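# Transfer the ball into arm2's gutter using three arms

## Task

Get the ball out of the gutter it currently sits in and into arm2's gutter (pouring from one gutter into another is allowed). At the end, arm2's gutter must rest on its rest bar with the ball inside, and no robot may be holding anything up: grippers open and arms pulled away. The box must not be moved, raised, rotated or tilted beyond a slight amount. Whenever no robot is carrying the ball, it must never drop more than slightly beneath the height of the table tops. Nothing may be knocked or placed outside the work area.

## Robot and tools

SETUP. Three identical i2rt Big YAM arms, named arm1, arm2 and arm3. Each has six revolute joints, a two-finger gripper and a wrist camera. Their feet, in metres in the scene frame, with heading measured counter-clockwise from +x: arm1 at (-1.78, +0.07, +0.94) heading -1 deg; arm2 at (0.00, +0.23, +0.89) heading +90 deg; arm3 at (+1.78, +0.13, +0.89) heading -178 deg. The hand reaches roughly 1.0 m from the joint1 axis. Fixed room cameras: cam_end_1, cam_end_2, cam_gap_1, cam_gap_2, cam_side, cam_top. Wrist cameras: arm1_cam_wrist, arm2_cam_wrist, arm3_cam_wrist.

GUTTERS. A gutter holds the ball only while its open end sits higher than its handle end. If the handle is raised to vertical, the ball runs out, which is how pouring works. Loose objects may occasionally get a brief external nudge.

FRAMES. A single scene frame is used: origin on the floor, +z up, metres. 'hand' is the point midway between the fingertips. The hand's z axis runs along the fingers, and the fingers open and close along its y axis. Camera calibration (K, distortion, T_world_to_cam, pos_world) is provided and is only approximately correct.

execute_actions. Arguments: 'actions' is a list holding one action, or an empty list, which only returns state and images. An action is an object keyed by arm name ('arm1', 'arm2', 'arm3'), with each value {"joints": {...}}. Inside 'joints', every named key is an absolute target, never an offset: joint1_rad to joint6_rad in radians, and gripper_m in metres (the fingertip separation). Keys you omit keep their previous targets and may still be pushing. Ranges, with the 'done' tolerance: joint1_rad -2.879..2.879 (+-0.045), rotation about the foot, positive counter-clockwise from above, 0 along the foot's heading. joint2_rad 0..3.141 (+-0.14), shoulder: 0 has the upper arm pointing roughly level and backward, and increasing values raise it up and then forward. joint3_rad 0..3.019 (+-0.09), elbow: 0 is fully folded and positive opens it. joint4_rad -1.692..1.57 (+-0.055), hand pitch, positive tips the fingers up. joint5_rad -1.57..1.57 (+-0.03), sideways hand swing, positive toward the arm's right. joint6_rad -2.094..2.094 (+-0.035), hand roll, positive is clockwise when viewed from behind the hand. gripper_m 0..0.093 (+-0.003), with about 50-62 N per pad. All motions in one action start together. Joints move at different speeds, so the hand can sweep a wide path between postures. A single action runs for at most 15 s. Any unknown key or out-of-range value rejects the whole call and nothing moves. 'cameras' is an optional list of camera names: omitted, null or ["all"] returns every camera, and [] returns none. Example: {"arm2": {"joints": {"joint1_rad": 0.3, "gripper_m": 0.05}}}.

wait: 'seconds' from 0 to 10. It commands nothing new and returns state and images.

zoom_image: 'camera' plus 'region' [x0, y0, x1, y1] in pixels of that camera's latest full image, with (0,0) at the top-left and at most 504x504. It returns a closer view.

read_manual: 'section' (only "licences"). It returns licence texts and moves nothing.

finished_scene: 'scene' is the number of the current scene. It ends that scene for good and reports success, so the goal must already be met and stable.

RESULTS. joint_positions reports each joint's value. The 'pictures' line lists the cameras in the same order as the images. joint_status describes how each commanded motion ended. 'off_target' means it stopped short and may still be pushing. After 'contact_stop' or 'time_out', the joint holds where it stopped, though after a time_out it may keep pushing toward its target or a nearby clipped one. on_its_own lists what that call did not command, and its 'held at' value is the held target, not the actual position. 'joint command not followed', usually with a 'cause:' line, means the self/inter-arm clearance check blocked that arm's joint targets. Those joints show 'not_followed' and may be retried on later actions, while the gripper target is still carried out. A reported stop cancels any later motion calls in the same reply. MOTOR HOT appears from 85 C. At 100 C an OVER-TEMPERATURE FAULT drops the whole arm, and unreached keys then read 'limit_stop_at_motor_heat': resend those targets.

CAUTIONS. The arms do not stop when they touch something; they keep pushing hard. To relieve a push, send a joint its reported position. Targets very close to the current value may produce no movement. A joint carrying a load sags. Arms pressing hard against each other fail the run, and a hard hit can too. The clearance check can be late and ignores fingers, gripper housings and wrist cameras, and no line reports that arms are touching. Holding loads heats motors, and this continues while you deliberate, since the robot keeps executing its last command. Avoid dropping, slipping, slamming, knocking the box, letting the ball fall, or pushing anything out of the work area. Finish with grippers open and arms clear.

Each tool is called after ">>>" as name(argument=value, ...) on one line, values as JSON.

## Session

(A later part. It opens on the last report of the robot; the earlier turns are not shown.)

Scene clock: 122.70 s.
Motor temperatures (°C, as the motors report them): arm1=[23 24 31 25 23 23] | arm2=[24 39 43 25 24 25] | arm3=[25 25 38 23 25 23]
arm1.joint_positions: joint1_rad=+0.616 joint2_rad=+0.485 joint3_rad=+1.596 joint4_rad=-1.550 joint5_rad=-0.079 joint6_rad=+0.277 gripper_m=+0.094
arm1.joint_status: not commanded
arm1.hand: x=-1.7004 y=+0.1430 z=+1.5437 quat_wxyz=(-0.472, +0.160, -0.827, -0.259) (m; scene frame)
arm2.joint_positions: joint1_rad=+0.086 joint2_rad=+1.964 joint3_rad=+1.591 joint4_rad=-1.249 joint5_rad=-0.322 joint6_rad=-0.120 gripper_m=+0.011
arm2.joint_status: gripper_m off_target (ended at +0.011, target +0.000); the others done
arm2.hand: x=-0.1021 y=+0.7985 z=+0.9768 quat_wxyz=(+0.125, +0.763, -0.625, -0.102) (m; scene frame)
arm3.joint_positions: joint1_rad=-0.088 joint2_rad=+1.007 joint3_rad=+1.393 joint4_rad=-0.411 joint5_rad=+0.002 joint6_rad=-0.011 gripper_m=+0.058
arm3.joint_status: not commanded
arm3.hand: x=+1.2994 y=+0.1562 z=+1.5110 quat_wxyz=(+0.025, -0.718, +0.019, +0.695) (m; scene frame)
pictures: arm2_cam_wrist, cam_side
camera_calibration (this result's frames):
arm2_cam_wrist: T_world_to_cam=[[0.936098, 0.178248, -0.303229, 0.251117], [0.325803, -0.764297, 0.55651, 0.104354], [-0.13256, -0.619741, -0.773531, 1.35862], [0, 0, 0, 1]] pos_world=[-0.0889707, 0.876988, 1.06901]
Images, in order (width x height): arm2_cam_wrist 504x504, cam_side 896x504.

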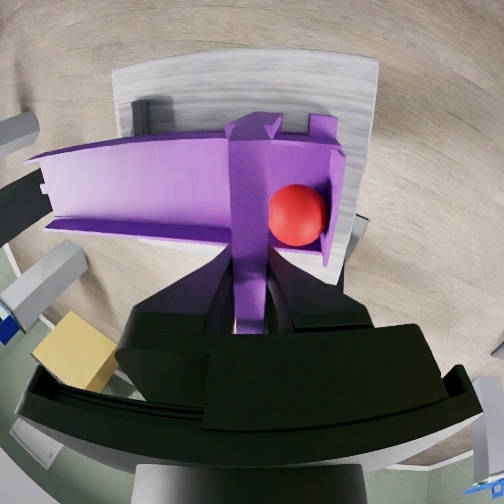

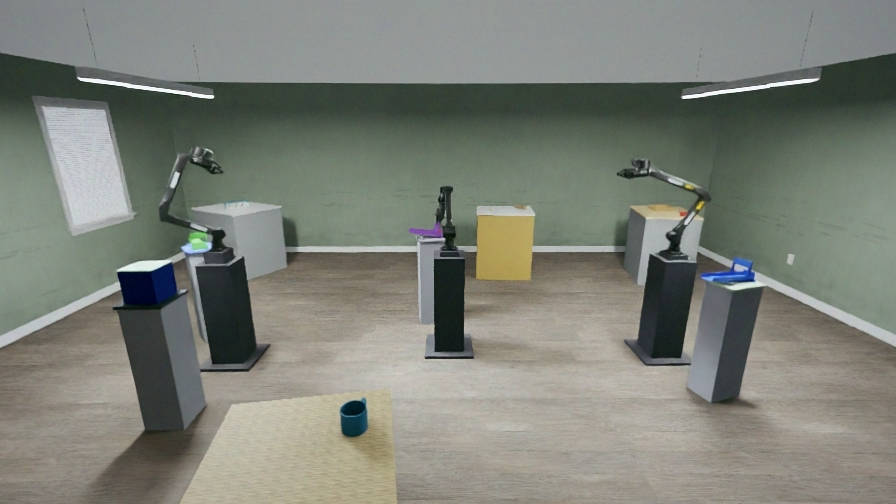

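>>> execute_actions(actions=[{"arm2":{"joints":{"gripper_m":0.07}}}], cameras=["arm2_cam_wrist"])

>>> execute_actions(actions=[{"arm2":{"joints":{"joint2_rad":1.75,"joint3_rad":1.80,"joint4_rad":-1.6}}}], cameras=["arm2_cam_wrist","cam_side"])

>>> zoom_image(camera="cam_side", region=[390, 180, 490, 260])

Scene clock: 126.67 s.
Motor temperatures (°C, as the motors report them): arm1=[23 24 31 25 23 23] | arm2=[24 38 42 25 24 25] | arm3=[25 25 38 23 25 23]
arm1.joint_positions: joint1_rad=+0.616 joint2_rad=+0.485 joint3_rad=+1.596 joint4_rad=-1.550 joint5_rad=-0.079 joint6_rad=+0.277 gripper_m=+0.094
arm1.joint_status: not commanded
arm1.hand: x=-1.7004 y=+0.1430 z=+1.5437 quat_wxyz=(-0.472, +0.160, -0.827, -0.259) (m; scene frame)
arm2.joint_positions: joint1_rad=+0.086 joint2_rad=+1.963 joint3_rad=+1.591 joint4_rad=-1.249 joint5_rad=-0.324 joint6_rad=-0.120 gripper_m=+0.070
arm2.joint_status: all done
arm2.hand: x=-0.1025 y=+0.7986 z=+0.9773 quat_wxyz=(+0.126, +0.763, -0.625, -0.104) (m; scene frame)
arm3.joint_positions: joint1_rad=-0.088 joint2_rad=+1.007 joint3_rad=+1.393 joint4_rad=-0.411 joint5_rad=+0.002 joint6_rad=-0.011 gripper_m=+0.058
arm3.joint_status: not commanded
arm3.hand: x=+1.2994 y=+0.1562 z=+1.5110 quat_wxyz=(+0.025, -0.718, +0.019, +0.695) (m; scene frame)
pictures: arm2_cam_wrist
camera_calibration (this result's frames):
arm2_cam_wrist: T_world_to_cam=[[0.935391, 0.178453, -0.305283, 0.253394], [0.327056, -0.764852, 0.55501, 0.106289], [-0.134453, -0.618996, -0.7738, 1.35852], [0, 0, 0, 1]] pos_world=[-0.0891269, 0.876997, 1.06959]
Images, in order (width x height): arm2_cam_wrist 504x504.

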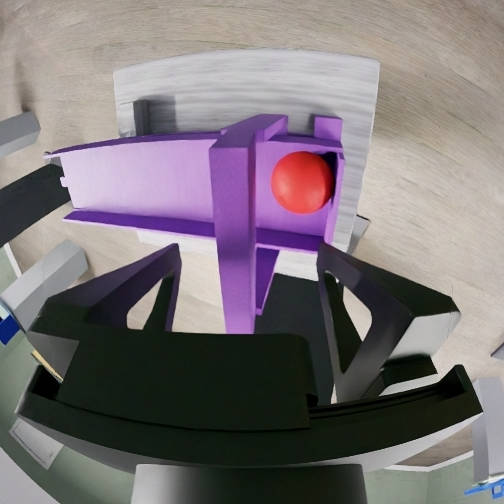

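Scene clock: 128.07 s.
Motor temperatures (°C, as the motors report them): arm1=[23 24 31 25 23 23] | arm2=[24 38 42 25 24 25] | arm3=[25 25 38 23 25 23]
arm1.joint_positions: joint1_rad=+0.616 joint2_rad=+0.485 joint3_rad=+1.596 joint4_rad=-1.550 joint5_rad=-0.079 joint6_rad=+0.277 gripper_m=+0.094
arm1.joint_status: not commanded
arm1.hand: x=-1.7004 y=+0.1430 z=+1.5437 quat_wxyz=(-0.472, +0.160, -0.827, -0.259) (m; scene frame)
arm2.joint_positions: joint1_rad=+0.086 joint2_rad=+1.757 joint3_rad=+1.777 joint4_rad=-1.588 joint5_rad=-0.324 joint6_rad=-0.120 gripper_m=+0.070
arm2.joint_status: all done
arm2.hand: x=-0.0994 y=+0.7643 z=+1.1591 quat_wxyz=(+0.107, +0.766, -0.622, -0.122) (m; scene frame)
arm3.joint_positions: joint1_rad=-0.088 joint2_rad=+1.007 joint3_rad=+1.393 joint4_rad=-0.411 joint5_rad=+0.002 joint6_rad=-0.011 gripper_m=+0.058
arm3.joint_status: not commanded
arm3.hand: x=+1.2994 y=+0.1562 z=+1.5110 quat_wxyz=(+0.025, -0.718, +0.019, +0.695) (m; scene frame)
pictures: arm2_cam_wrist, cam_side
camera_calibration (this result's frames):
arm2_cam_wrist: T_world_to_cam=[[0.934033, 0.194514, -0.299577, 0.293116], [0.329434, -0.793264, 0.51206, 0.0499524], [-0.138041, -0.576972, -0.805014, 1.48202], [0, 0, 0, 1]] pos_world=[-0.085657, 0.837696, 1.25528]
Images, in order (width x height): arm2_cam_wrist 504x504, cam_side 896x504.

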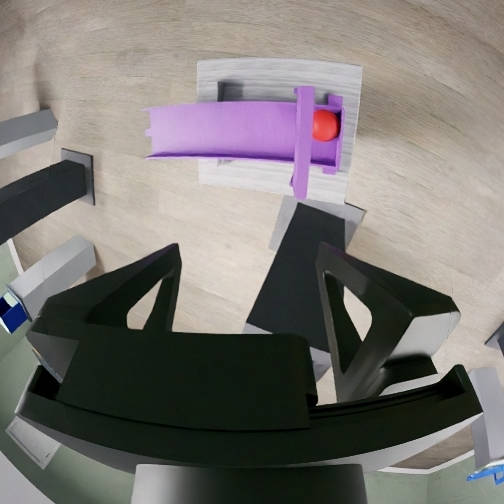

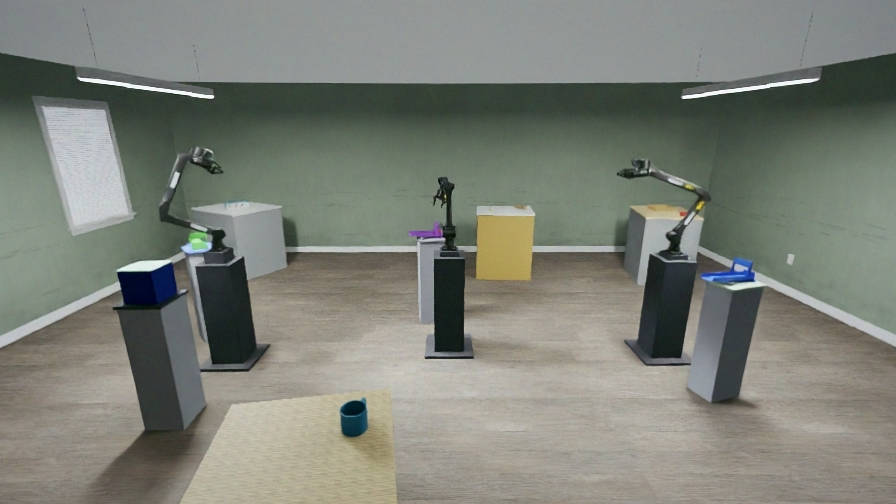

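Region (390, 180, 490, 260) of cam_side's 896x504 image, scaled by 5.040, with more detail than that image has; it fills the top 403 rows of this view, and the rest is white.

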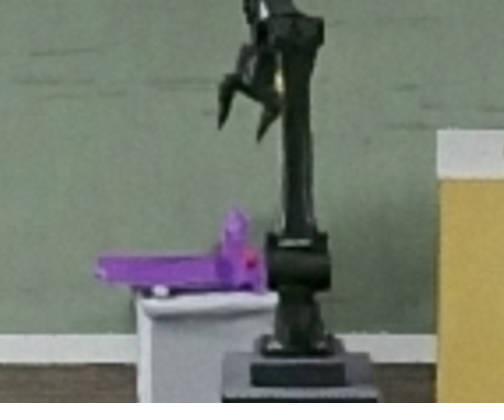

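>>> finished_scene(scene=2)

The scene is finished: the task was done.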